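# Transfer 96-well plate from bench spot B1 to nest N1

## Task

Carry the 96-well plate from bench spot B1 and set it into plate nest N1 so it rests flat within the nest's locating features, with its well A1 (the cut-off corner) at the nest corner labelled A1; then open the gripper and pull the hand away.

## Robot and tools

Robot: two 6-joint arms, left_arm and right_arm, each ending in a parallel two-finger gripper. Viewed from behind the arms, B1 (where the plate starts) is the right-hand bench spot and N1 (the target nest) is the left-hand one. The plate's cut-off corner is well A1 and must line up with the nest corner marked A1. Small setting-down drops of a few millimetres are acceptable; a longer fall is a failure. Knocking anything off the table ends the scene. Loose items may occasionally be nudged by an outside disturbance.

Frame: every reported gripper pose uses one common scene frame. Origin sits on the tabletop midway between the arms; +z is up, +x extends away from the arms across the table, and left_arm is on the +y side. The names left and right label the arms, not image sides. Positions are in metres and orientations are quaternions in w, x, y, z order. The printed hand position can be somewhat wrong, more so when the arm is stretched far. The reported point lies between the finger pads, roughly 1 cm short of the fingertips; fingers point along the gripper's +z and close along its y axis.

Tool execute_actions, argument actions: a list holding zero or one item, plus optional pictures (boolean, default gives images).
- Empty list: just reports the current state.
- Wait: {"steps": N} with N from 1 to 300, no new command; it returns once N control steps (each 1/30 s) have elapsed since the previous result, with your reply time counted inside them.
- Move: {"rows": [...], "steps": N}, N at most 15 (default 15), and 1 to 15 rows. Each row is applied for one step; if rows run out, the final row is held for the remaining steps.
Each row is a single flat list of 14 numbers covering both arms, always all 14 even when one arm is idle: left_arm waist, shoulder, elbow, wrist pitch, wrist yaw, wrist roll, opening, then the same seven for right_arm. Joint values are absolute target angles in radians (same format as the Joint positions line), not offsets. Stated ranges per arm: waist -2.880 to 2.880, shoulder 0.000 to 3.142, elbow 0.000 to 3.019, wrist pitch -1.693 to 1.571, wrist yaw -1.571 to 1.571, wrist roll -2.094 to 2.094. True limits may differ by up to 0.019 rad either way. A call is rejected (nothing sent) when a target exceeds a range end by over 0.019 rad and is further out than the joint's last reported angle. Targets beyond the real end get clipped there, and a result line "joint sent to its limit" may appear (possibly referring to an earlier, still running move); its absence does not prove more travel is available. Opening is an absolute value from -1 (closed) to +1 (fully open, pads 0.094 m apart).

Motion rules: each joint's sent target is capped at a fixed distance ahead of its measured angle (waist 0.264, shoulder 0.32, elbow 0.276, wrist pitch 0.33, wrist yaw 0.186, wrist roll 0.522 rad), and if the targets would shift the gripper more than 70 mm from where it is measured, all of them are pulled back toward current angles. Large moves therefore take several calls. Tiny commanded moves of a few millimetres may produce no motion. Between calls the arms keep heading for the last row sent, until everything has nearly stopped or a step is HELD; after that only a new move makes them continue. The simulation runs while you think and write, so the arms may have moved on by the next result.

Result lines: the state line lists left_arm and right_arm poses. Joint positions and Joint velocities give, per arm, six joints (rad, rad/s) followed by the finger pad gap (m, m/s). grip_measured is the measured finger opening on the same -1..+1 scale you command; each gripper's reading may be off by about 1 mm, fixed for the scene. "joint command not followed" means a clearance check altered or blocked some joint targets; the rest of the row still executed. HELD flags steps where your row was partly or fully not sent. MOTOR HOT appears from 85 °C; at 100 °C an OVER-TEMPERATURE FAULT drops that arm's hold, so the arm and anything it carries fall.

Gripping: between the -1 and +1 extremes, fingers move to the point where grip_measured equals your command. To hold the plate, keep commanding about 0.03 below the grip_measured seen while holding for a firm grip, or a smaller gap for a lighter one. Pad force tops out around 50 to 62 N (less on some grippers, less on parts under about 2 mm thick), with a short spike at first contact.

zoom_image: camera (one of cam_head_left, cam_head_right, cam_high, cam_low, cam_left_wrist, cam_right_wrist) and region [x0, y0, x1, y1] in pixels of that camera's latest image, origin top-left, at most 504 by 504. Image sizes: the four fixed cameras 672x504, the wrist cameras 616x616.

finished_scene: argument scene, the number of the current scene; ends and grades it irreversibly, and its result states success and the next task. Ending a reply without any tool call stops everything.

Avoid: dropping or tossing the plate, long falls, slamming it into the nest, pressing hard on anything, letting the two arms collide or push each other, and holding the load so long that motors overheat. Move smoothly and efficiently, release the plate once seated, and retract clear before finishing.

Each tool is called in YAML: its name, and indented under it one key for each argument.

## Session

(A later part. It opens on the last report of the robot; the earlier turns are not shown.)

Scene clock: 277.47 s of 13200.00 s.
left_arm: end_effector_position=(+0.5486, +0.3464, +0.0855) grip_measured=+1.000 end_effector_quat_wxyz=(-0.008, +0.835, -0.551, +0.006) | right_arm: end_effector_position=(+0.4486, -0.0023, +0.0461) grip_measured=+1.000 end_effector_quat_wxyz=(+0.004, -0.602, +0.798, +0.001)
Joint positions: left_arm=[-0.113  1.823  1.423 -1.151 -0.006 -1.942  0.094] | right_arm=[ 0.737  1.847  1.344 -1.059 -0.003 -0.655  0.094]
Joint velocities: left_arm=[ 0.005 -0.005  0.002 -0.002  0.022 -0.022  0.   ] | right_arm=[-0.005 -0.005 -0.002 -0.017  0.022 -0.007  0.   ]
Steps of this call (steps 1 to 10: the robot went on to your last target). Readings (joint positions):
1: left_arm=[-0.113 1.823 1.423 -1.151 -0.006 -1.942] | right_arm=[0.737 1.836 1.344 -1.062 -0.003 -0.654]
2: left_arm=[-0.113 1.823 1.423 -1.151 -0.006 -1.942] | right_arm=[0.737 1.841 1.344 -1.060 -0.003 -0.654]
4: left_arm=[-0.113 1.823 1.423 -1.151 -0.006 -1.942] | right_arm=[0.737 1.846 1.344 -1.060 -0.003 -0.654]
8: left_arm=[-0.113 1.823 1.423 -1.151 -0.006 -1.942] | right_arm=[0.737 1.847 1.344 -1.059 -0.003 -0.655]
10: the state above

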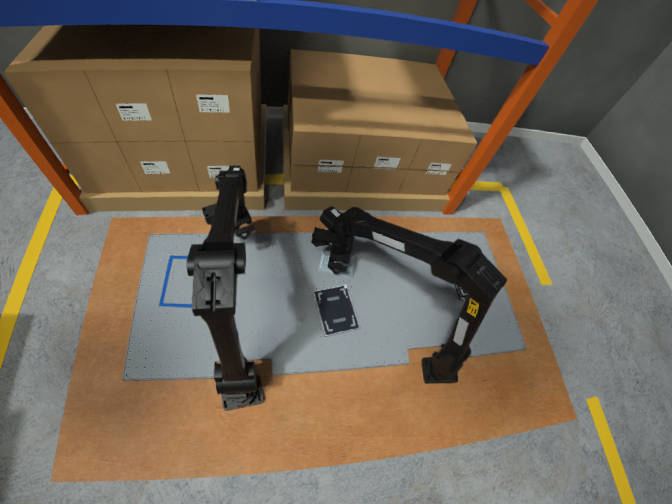

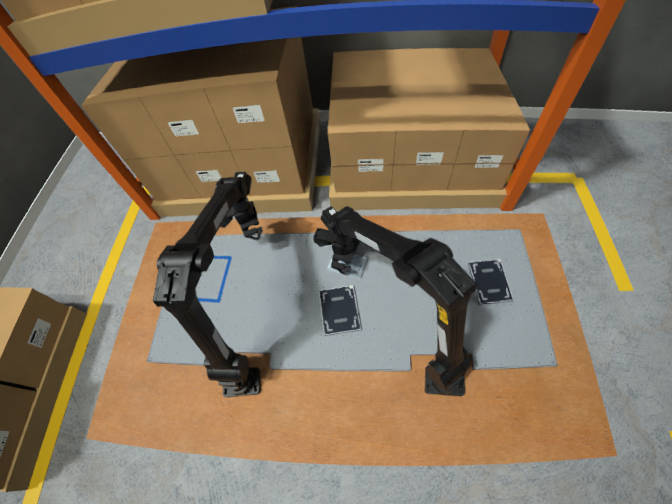

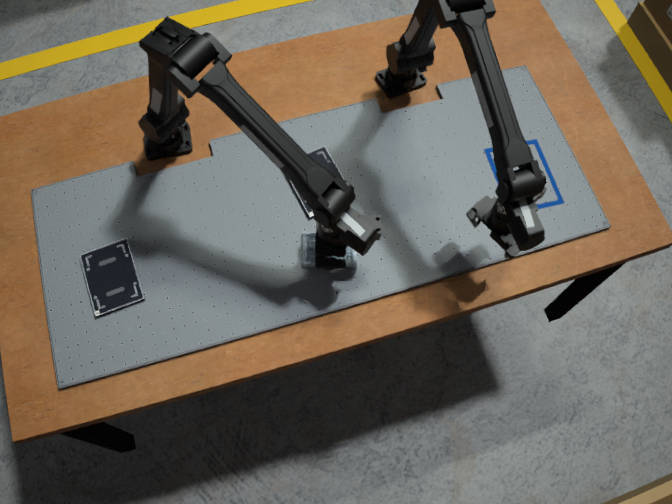

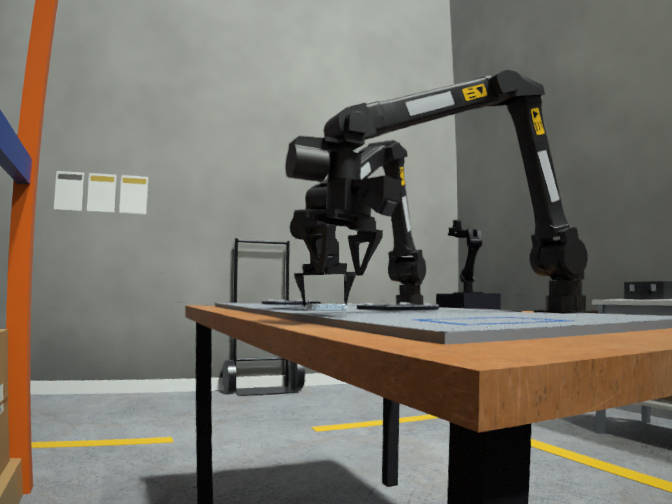

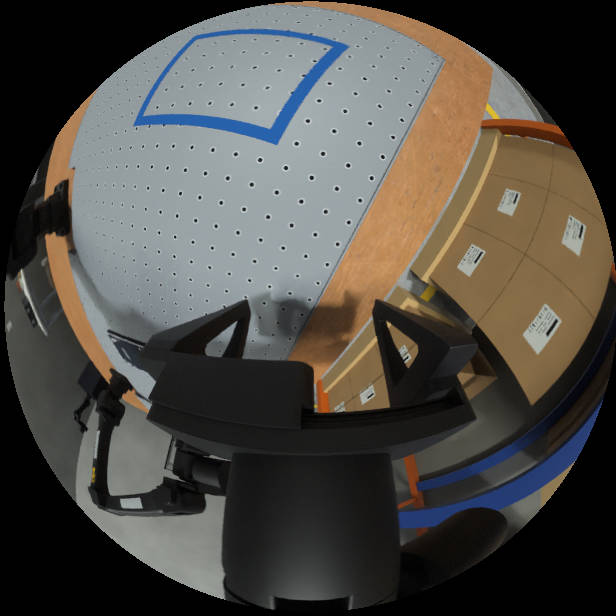

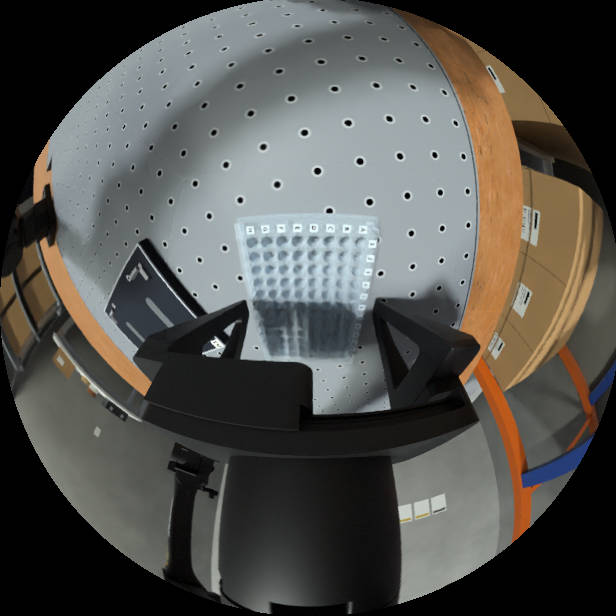

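execute_actions:
  actions:
    - {"rows":[ [-0.107,1.795,1.477,-1.162,-0.004,-1.945,1,0.737,1.862,1.38,-1.066,-0.003,-0.660,1], [-0.107,1.795,1.477,-1.162,-0.004,-1.945,1,0.737,1.864,1.38,-1.074,-0.003,-0.660,1], [-0.107,1.795,1.477,-1.162,-0.004,-1.945,1,0.737,1.866,1.38,-1.079,-0.003,-0.660,1], [-0.107,1.795,1.477,-1.162,-0.004,-1.945,1,0.737,1.869,1.38,-1.082,-0.003,-0.660,1], [-0.107,1.795,1.477,-1.162,-0.004,-1.945,1,0.737,1.872,1.38,-1.082,-0.003,-0.660,1], [-0.107,1.795,1.477,-1.162,-0.004,-1.945,1,0.737,1.875,1.38,-1.082,-0.003,-0.660,1], [-0.107,1.795,1.477,-1.162,-0.004,-1.945,1,0.737,1.877,1.38,-1.082,-0.003,-0.660,1], [-0.107,1.795,1.477,-1.162,-0.004,-1.945,1,0.737,1.877,1.38,-1.082,-0.003,-0.660,1], [-0.107,1.795,1.477,-1.162,-0.004,-1.945,1,0.737,1.877,1.38,-1.082,-0.003,-0.660,0.96], [-0.107,1.795,1.477,-1.162,-0.004,-1.945,1,0.737,1.877,1.38,-1.082,-0.003,-0.660,0.92], [-0.107,1.795,1.477,-1.162,-0.004,-1.945,1,0.737,1.877,1.38,-1.082,-0.003,-0.660,0.89], [-0.107,1.795,1.477,-1.162,-0.004,-1.945,1,0.737,1.877,1.38,-1.082,-0.003,-0.660,0.86], [-0.107,1.795,1.477,-1.162,-0.004,-1.945,1,0.737,1.877,1.38,-1.082,-0.003,-0.660,0.84], [-0.107,1.795,1.477,-1.162,-0.004,-1.945,1,0.737,1.877,1.38,-1.082,-0.003,-0.660,0.82], [-0.107,1.795,1.477,-1.162,-0.004,-1.945,1,0.737,1.877,1.38,-1.082,-0.003,-0.660,0.805] ],"steps":15}
  pictures: false

execute_actions:
  actions:
    - {"rows":[ [-0.107,1.795,1.477,-1.162,-0.004,-1.945,1,0.737,1.870,1.38,-1.075,-0.003,-0.660,0.79], [-0.107,1.795,1.477,-1.162,-0.004,-1.945,1,0.737,1.865,1.38,-1.075,-0.003,-0.660,0.78], [-0.107,1.795,1.477,-1.162,-0.004,-1.945,1,0.737,1.860,1.38,-1.075,-0.003,-0.660,0.77], [-0.107,1.795,1.477,-1.162,-0.004,-1.945,1,0.737,1.860,1.38,-1.075,-0.003,-0.660,0.76], [-0.107,1.795,1.477,-1.162,-0.004,-1.945,1,0.737,1.860,1.38,-1.075,-0.003,-0.660,0.75], [-0.107,1.795,1.477,-1.162,-0.004,-1.945,1,0.737,1.860,1.38,-1.075,-0.003,-0.660,0.74], [-0.107,1.795,1.477,-1.162,-0.004,-1.945,1,0.737,1.860,1.38,-1.075,-0.003,-0.660,0.735] ],"steps":11}

zoom_image:
  camera: "cam_right_wrist"
  region: [211,170,411,370]

Scene clock: 320.23 s of 13200.00 s.
left_arm: end_effector_position=(+0.5486, +0.3464, +0.0855) grip_measured=+1.000 end_effector_quat_wxyz=(-0.008, +0.835, -0.551, +0.006) | right_arm: end_effector_position=(+0.4461, -0.0042, +0.0459) grip_measured=+0.815 end_effector_quat_wxyz=(-0.003, -0.602, +0.798, +0.001)
Joint positions: left_arm=[-0.113  1.823  1.423 -1.151 -0.006 -1.942  0.094] | right_arm=[ 0.737  1.848  1.344 -1.072 -0.003 -0.655  0.085]
Joint velocities: left_arm=[-0.005  0.005 -0.022  0.002 -0.022 -0.051  0.   ] | right_arm=[ 0.005  0.005  0.002 -0.002  0.022  0.081 -0.014]
Steps of this call (steps 1 to 30: the robot went on to your last target; steps 31 to 90: nothing new was sent; then 39.27 s passed at rest; steps 91 to 105: all 15 steps of this action). Readings (joint positions):
91: left_arm=[-0.113 1.823 1.423 -1.151 -0.006 -1.942] | right_arm=[0.737 1.847 1.344 -1.059 -0.003 -0.655]
92: left_arm=[-0.113 1.823 1.423 -1.151 -0.006 -1.942] | right_arm=[0.737 1.847 1.344 -1.060 -0.003 -0.655]
94: left_arm=[-0.113 1.823 1.423 -1.151 -0.006 -1.942] | right_arm=[0.737 1.847 1.344 -1.066 -0.003 -0.655]
98: left_arm=[-0.113 1.823 1.423 -1.151 -0.006 -1.942] | right_arm=[0.737 1.847 1.344 -1.072 -0.003 -0.655]
105: the state above

Scene clock: 320.60 s of 13200.00 s.
left_arm: end_effector_position=(+0.5486, +0.3464, +0.0855) grip_measured=+1.000 end_effector_quat_wxyz=(-0.008, +0.835, -0.551, +0.006) | right_arm: end_effector_position=(+0.4461, -0.0042, +0.0459) grip_measured=+0.743 end_effector_quat_wxyz=(-0.003, -0.602, +0.798, +0.001)
Joint positions: left_arm=[-0.113  1.823  1.423 -1.151 -0.006 -1.942  0.094] | right_arm=[ 0.737  1.848  1.344 -1.072 -0.003 -0.655  0.082]
Joint velocities: left_arm=[-0.005  0.005 -0.012  0.002  0.022  0.037  0.   ] | right_arm=[-0.005 -0.015 -0.022  0.007  0.022  0.022 -0.   ]
Steps of this call (steps 1 to 11: all 11 steps of this action). Readings (joint positions):
1: left_arm=[-0.113 1.823 1.423 -1.151 -0.006 -1.942] | right_arm=[0.737 1.848 1.344 -1.072 -0.003 -0.655]
2: left_arm=[-0.113 1.823 1.423 -1.151 -0.006 -1.942] | right_arm=[0.737 1.848 1.344 -1.072 -0.003 -0.655]
4: left_arm=[-0.113 1.823 1.423 -1.151 -0.006 -1.942] | right_arm=[0.737 1.848 1.344 -1.072 -0.003 -0.655]
8: left_arm=[-0.113 1.823 1.423 -1.151 -0.006 -1.942] | right_arm=[0.737 1.848 1.344 -1.072 -0.003 -0.655]
11: the state above

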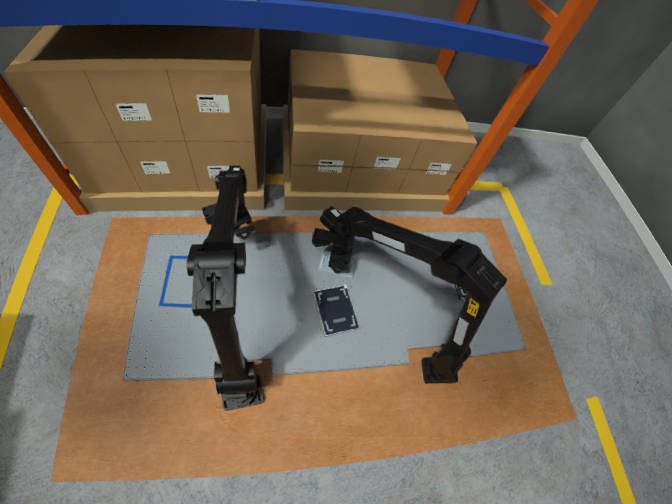

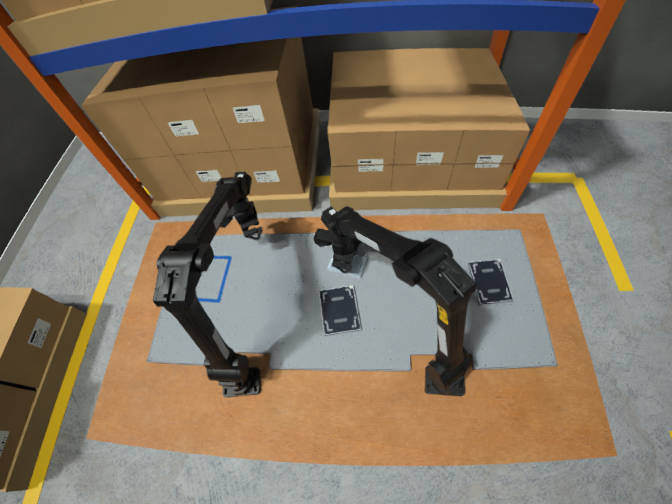

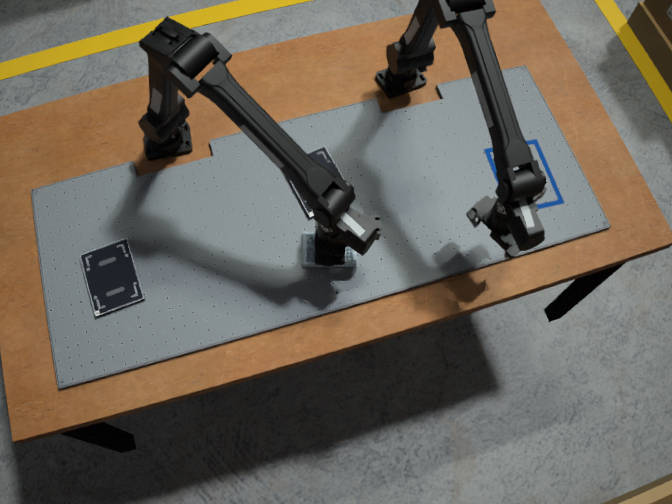

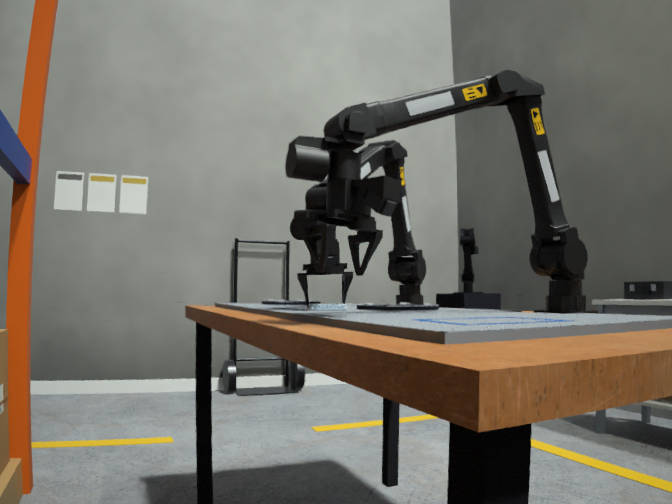

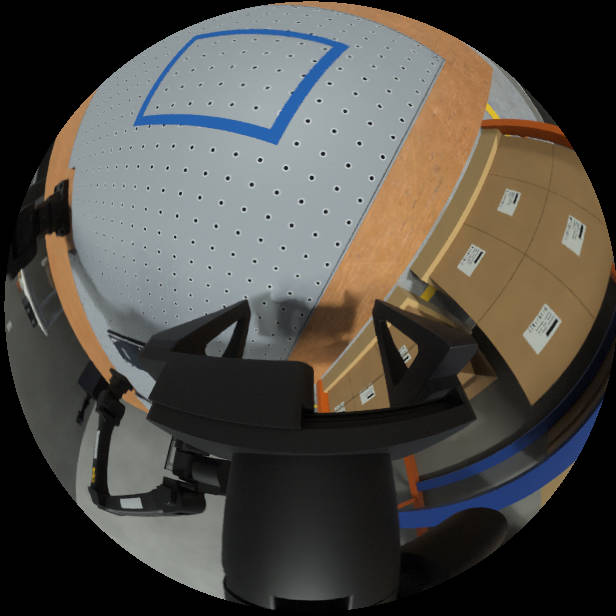

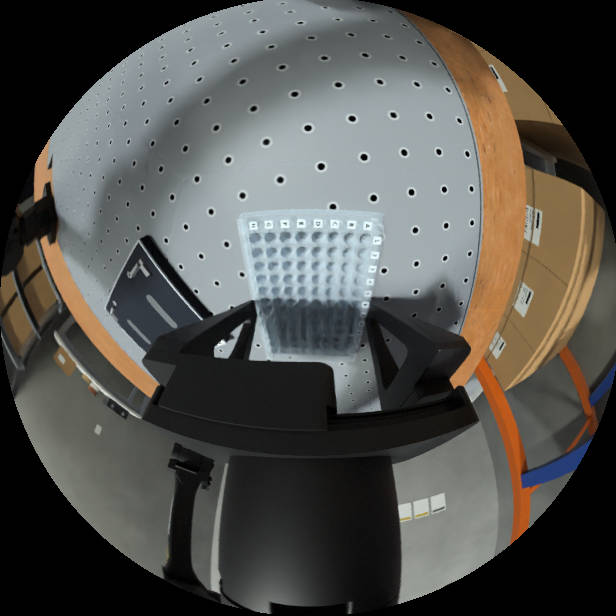

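Region (211, 170, 411, 370) of cam_right_wrist's 616x616 image, scaled by 2.520, with more detail than that image has.

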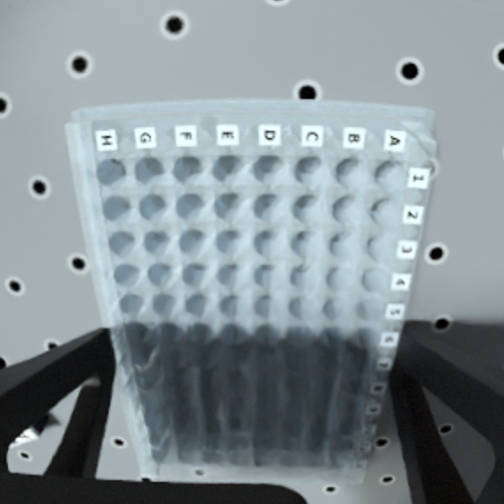

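execute_actions:
  actions: []

Scene clock: 333.43 s of 13200.00 s.
left_arm: end_effector_position=(+0.5486, +0.3464, +0.0855) grip_measured=+1.000 end_effector_quat_wxyz=(-0.008, +0.835, -0.551, +0.006) | right_arm: end_effector_position=(+0.4461, -0.0042, +0.0459) grip_measured=+0.743 end_effector_quat_wxyz=(-0.003, -0.602, +0.798, +0.001)
Joint positions: left_arm=[-0.113  1.823  1.423 -1.151 -0.006 -1.942  0.094] | right_arm=[ 0.737  1.848  1.344 -1.072 -0.003 -0.655  0.082]
Joint velocities: left_arm=[-0.005 -0.005  0.007  0.007 -0.007 -0.037  0.   ] | right_arm=[-0.005  0.015 -0.007  0.002  0.066 -0.051  0.   ]
Steps of this call (steps 1 to 15: the robot went on to your last target; steps 16 to 90: nothing new was sent; then 9.83 s passed at rest). Readings (joint positions):
1: left_arm=[-0.113 1.823 1.423 -1.151 -0.006 -1.942] | right_arm=[0.737 1.848 1.344 -1.072 -0.003 -0.655]
2: left_arm=[-0.113 1.823 1.423 -1.151 -0.006 -1.942] | right_arm=[0.737 1.848 1.344 -1.072 -0.003 -0.655]
4: left_arm=[-0.113 1.823 1.423 -1.151 -0.006 -1.942] | right_arm=[0.737 1.848 1.344 -1.072 -0.003 -0.655]
8: left_arm=[-0.113 1.823 1.423 -1.151 -0.006 -1.942] | right_arm=[0.737 1.848 1.344 -1.072 -0.003 -0.655]
90: the state above
All arms were judged still, so your last target was given up. Only a new action makes them travel on or press farther. Fingers that are still opening or closing keep moving.

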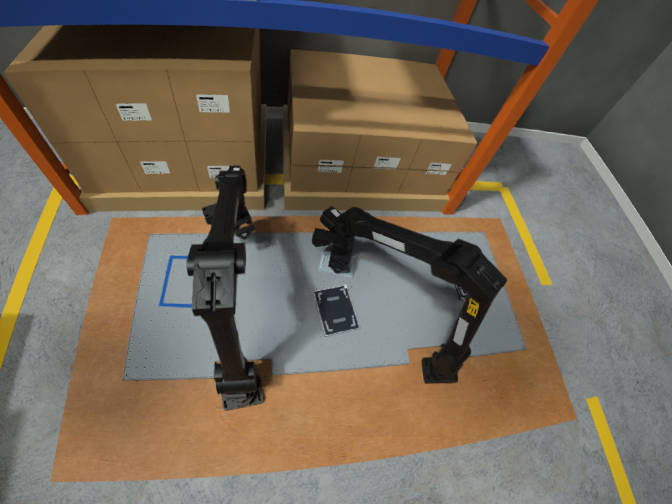

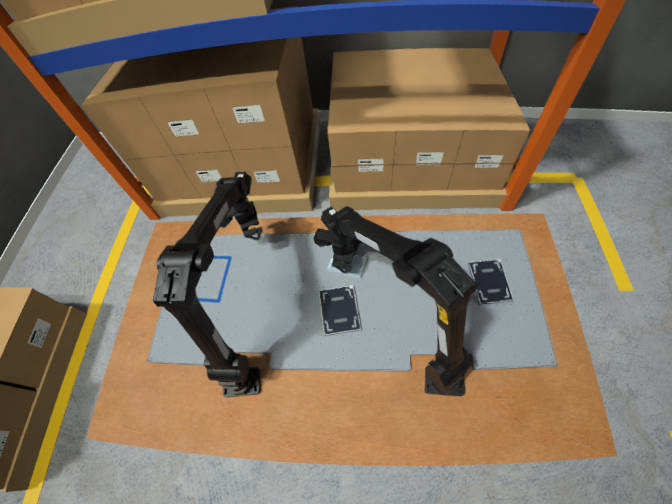

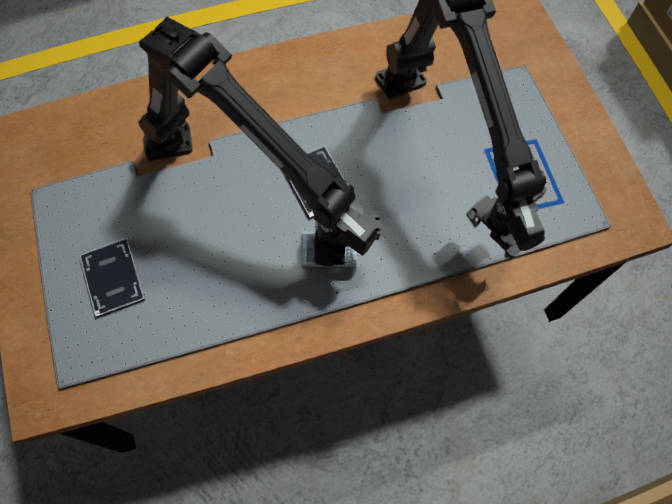

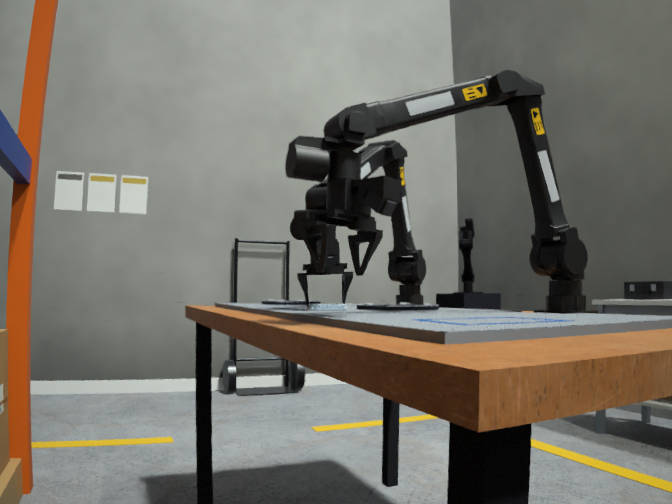

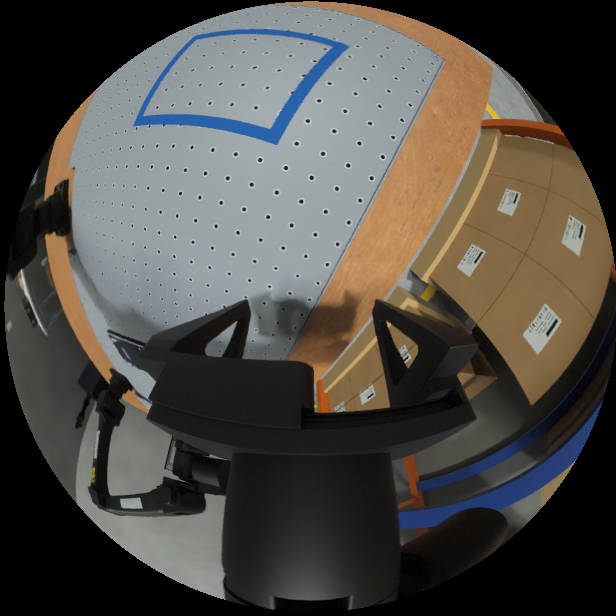

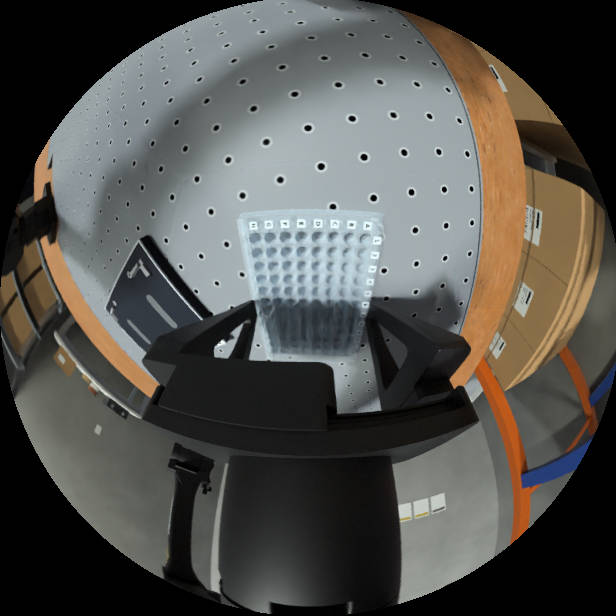

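execute_actions:
  actions:
    - {"rows":[[-0.107,1.795,1.477,-1.162,-0.004,-1.945,1,0.737,1.860,1.37,-1.072,-0.003,-0.660,0.78],[-0.107,1.795,1.477,-1.162,-0.004,-1.945,1,0.737,1.860,1.36,-1.070,-0.003,-0.658,0.83],[-0.107,1.795,1.477,-1.162,-0.004,-1.945,1,0.737,1.860,1.35,-1.066,-0.003,-0.655,0.87],[-0.107,1.795,1.477,-1.162,-0.004,-1.945,1,0.737,1.860,1.344,-1.063,-0.003,-0.655,0.9],[-0.107,1.795,1.477,-1.162,-0.004,-1.945,1,0.737,1.860,1.340,-1.061,-0.003,-0.655,0.9],[-0.107,1.795,1.477,-1.162,-0.004,-1.945,1,0.737,1.860,1.337,-1.059,-0.003,-0.655,0.9],[-0.107,1.795,1.477,-1.162,-0.004,-1.945,1,0.737,1.860,1.334,-1.056,-0.003,-0.655,0.9],[-0.107,1.795,1.477,-1.162,-0.004,-1.945,1,0.737,1.860,1.331,-1.053,-0.003,-0.655,0.9],[-0.107,1.795,1.477,-1.162,-0.004,-1.945,1,0.737,1.860,1.329,-1.051,-0.003,-0.655,0.9]],"steps":15}
  pictures: false

Scene clock: 344.53 s of 13200.00 s.
left_arm: end_effector_position=(+0.5486, +0.3464, +0.0855) grip_measured=+1.000 end_effector_quat_wxyz=(-0.008, +0.835, -0.551, +0.006) | right_arm: end_effector_position=(+0.4480, -0.0027, +0.0459) grip_measured=+0.897 end_effector_quat_wxyz=(+0.002, -0.602, +0.798, +0.001)
Joint positions: left_arm=[-0.113  1.823  1.423 -1.151 -0.006 -1.942  0.094] | right_arm=[ 0.737  1.848  1.344 -1.062 -0.003 -0.655  0.089]
Joint velocities: left_arm=[-0.005  0.005 -0.007 -0.012  0.007  0.022  0.   ] | right_arm=[ 0.015  0.005 -0.002 -0.022 -0.007 -0.007 -0.   ]
Steps of this call (steps 1 to 90: nothing new was sent; then 7.60 s passed at rest; steps 91 to 105: all 15 steps of this action). Readings (joint positions):
91: left_arm=[-0.113 1.823 1.423 -1.151 -0.006 -1.942] | right_arm=[0.737 1.848 1.344 -1.072 -0.003 -0.655]
92: left_arm=[-0.113 1.823 1.423 -1.151 -0.006 -1.942] | right_arm=[0.737 1.848 1.344 -1.072 -0.003 -0.655]
94: left_arm=[-0.113 1.823 1.423 -1.151 -0.006 -1.942] | right_arm=[0.737 1.848 1.344 -1.072 -0.003 -0.655]
98: left_arm=[-0.113 1.823 1.423 -1.151 -0.006 -1.942] | right_arm=[0.737 1.848 1.344 -1.069 -0.003 -0.655]
105: the state above

execute_actions:
  actions:
    - {"rows":[[-0.107,1.795,1.477,-1.162,-0.004,-1.945,1,0.737,1.860,1.322,-1.062,-0.003,-0.655,0.9],[-0.107,1.795,1.477,-1.162,-0.004,-1.945,1,0.737,1.860,1.316,-1.062,-0.003,-0.655,0.9],[-0.107,1.795,1.477,-1.162,-0.004,-1.945,1,0.737,1.860,1.312,-1.062,-0.003,-0.655,0.9],[-0.107,1.795,1.477,-1.162,-0.004,-1.945,1,0.737,1.860,1.312,-1.062,-0.003,-0.655,0.9],[-0.107,1.795,1.477,-1.162,-0.004,-1.945,1,0.737,1.860,1.328,-1.062,-0.003,-0.655,0.9]],"steps":10}
  pictures: false

Scene clock: 348.70 s of 13200.00 s.
left_arm: end_effector_position=(+0.5486, +0.3464, +0.0855) grip_measured=+1.000 end_effector_quat_wxyz=(-0.008, +0.835, -0.551, +0.006) | right_arm: end_effector_position=(+0.4428, -0.0066, +0.0410) grip_measured=+0.898 end_effector_quat_wxyz=(-0.005, -0.602, +0.798, +0.001)
Joint positions: left_arm=[-0.113  1.823  1.423 -1.151 -0.006 -1.942  0.094] | right_arm=[ 0.737  1.848  1.329 -1.062 -0.003 -0.655  0.089]
Joint velocities: left_arm=[-0.015 -0.015  0.002  0.012 -0.022  0.037  0.   ] | right_arm=[ 0.015 -0.024  0.007 -0.022  0.022  0.051 -0.   ]
Steps of this call (steps 1 to 15: the robot went on to your last target; steps 16 to 90: nothing new was sent; then 0.83 s passed at rest; steps 91 to 100: all 10 steps of this action). Readings (joint positions):
91: left_arm=[-0.113 1.823 1.423 -1.151 -0.006 -1.942] | right_arm=[0.737 1.848 1.343 -1.062 -0.003 -0.655]
92: left_arm=[-0.113 1.823 1.423 -1.151 -0.006 -1.942] | right_arm=[0.737 1.848 1.340 -1.062 -0.003 -0.655]
94: left_arm=[-0.113 1.823 1.423 -1.151 -0.006 -1.942] | right_arm=[0.737 1.848 1.332 -1.062 -0.003 -0.655]
98: left_arm=[-0.113 1.823 1.423 -1.151 -0.006 -1.942] | right_arm=[0.737 1.848 1.329 -1.062 -0.003 -0.655]
100: the state above

execute_actions:
  actions:
    - {"rows":[[-0.107,1.795,1.477,-1.162,-0.004,-1.945,1,0.737,1.850,1.34,-1.062,-0.003,-0.655,0.87],[-0.107,1.795,1.477,-1.162,-0.004,-1.945,1,0.737,1.850,1.34,-1.062,-0.003,-0.655,0.84],[-0.107,1.795,1.477,-1.162,-0.004,-1.945,1,0.737,1.850,1.34,-1.062,-0.003,-0.655,0.82],[-0.107,1.795,1.477,-1.162,-0.004,-1.945,1,0.737,1.850,1.34,-1.062,-0.003,-0.655,0.80],[-0.107,1.795,1.477,-1.162,-0.004,-1.945,1,0.737,1.850,1.34,-1.062,-0.003,-0.655,0.785],[-0.107,1.795,1.477,-1.162,-0.004,-1.945,1,0.737,1.850,1.34,-1.062,-0.003,-0.655,0.77],[-0.107,1.795,1.477,-1.162,-0.004,-1.945,1,0.737,1.850,1.34,-1.062,-0.003,-0.655,0.76],[-0.107,1.795,1.477,-1.162,-0.004,-1.945,1,0.737,1.850,1.34,-1.062,-0.003,-0.655,0.75],[-0.107,1.795,1.477,-1.162,-0.004,-1.945,1,0.737,1.850,1.34,-1.062,-0.003,-0.655,0.74],[-0.107,1.795,1.477,-1.162,-0.004,-1.945,1,0.737,1.850,1.34,-1.062,-0.003,-0.655,0.73],[-0.107,1.795,1.477,-1.162,-0.004,-1.945,1,0.737,1.850,1.34,-1.062,-0.003,-0.655,0.72],[-0.107,1.795,1.477,-1.162,-0.004,-1.945,1,0.737,1.850,1.34,-1.062,-0.003,-0.655,0.712]],"steps":15}

zoom_image:
  camera: "cam_right_wrist"
  region: [211,170,411,370]

Scene clock: 356.97 s of 13200.00 s.
left_arm: end_effector_position=(+0.5486, +0.3464, +0.0855) grip_measured=+1.000 end_effector_quat_wxyz=(-0.008, +0.835, -0.551, +0.006) | right_arm: end_effector_position=(+0.4428, -0.0066, +0.0410) grip_measured=+0.744 end_effector_quat_wxyz=(-0.005, -0.602, +0.798, +0.001)
Joint positions: left_arm=[-0.113  1.823  1.423 -1.151 -0.006 -1.942  0.094] | right_arm=[ 0.737  1.848  1.329 -1.062 -0.003 -0.655  0.082]
Joint velocities: left_arm=[-0.015  0.005  0.007 -0.002  0.022 -0.037  0.   ] | right_arm=[-0.015  0.005 -0.012  0.017  0.037  0.081 -0.   ]
Steps of this call (steps 1 to 15: the robot went on to your last target; steps 16 to 90: nothing new was sent; then 4.77 s passed at rest; steps 91 to 105: all 15 steps of this action). Readings (joint positions):
91: left_arm=[-0.113 1.823 1.423 -1.151 -0.006 -1.942] | right_arm=[0.737 1.848 1.329 -1.062 -0.003 -0.655]
92: left_arm=[-0.113 1.823 1.423 -1.151 -0.006 -1.942] | right_arm=[0.737 1.848 1.329 -1.062 -0.003 -0.655]
94: left_arm=[-0.113 1.823 1.423 -1.151 -0.006 -1.942] | right_arm=[0.737 1.848 1.329 -1.062 -0.003 -0.655]
98: left_arm=[-0.113 1.823 1.423 -1.151 -0.006 -1.942] | right_arm=[0.737 1.848 1.329 -1.062 -0.003 -0.655]
105: the state above

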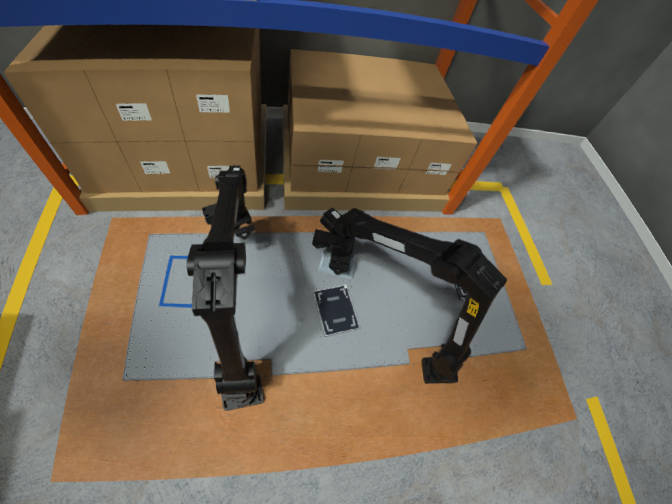

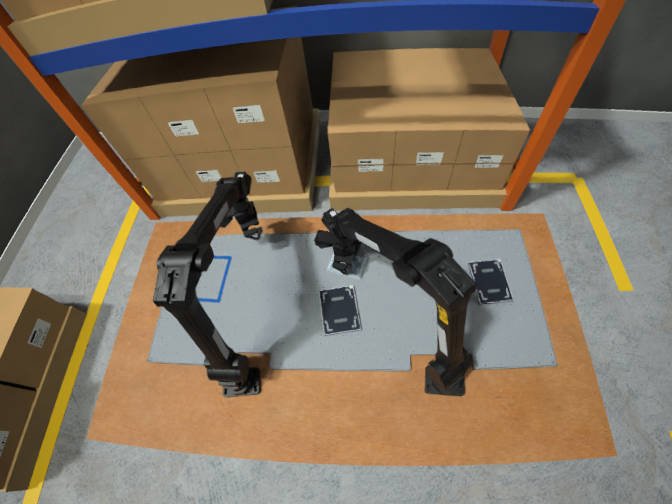

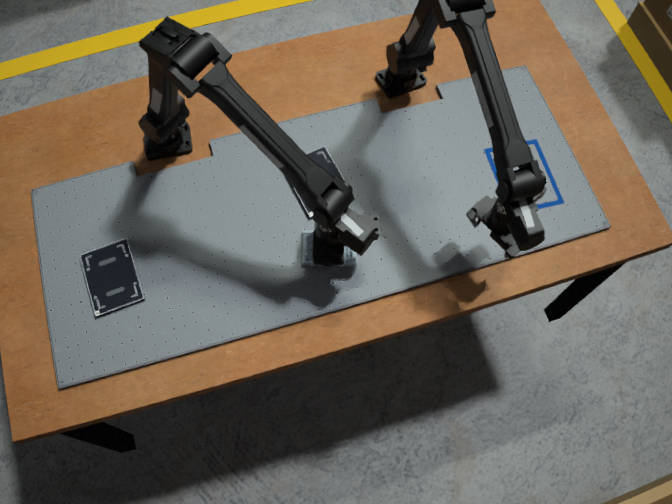

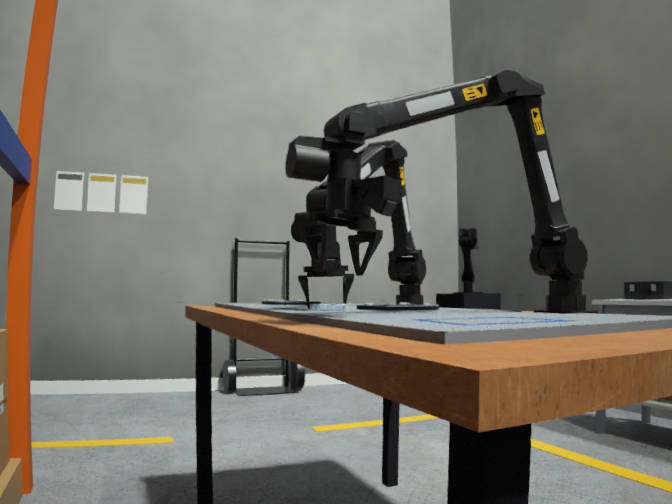

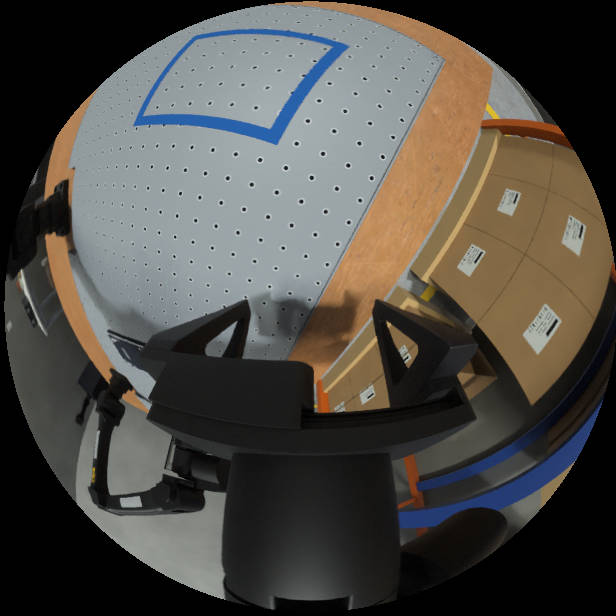

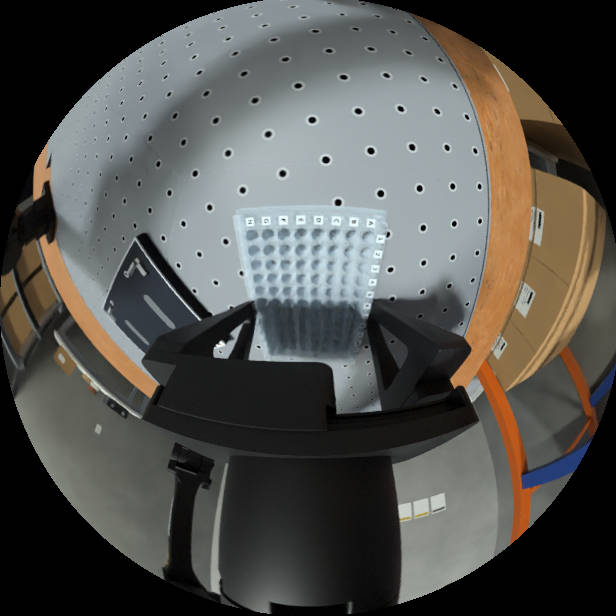

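Region (211, 170, 411, 370) of cam_right_wrist's 616x616 image, scaled by 2.520, with more detail than that image has.

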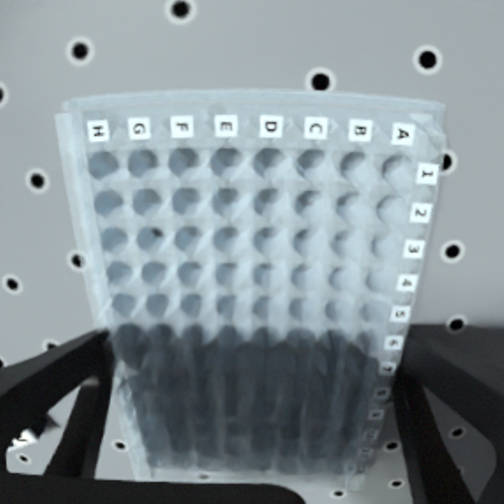

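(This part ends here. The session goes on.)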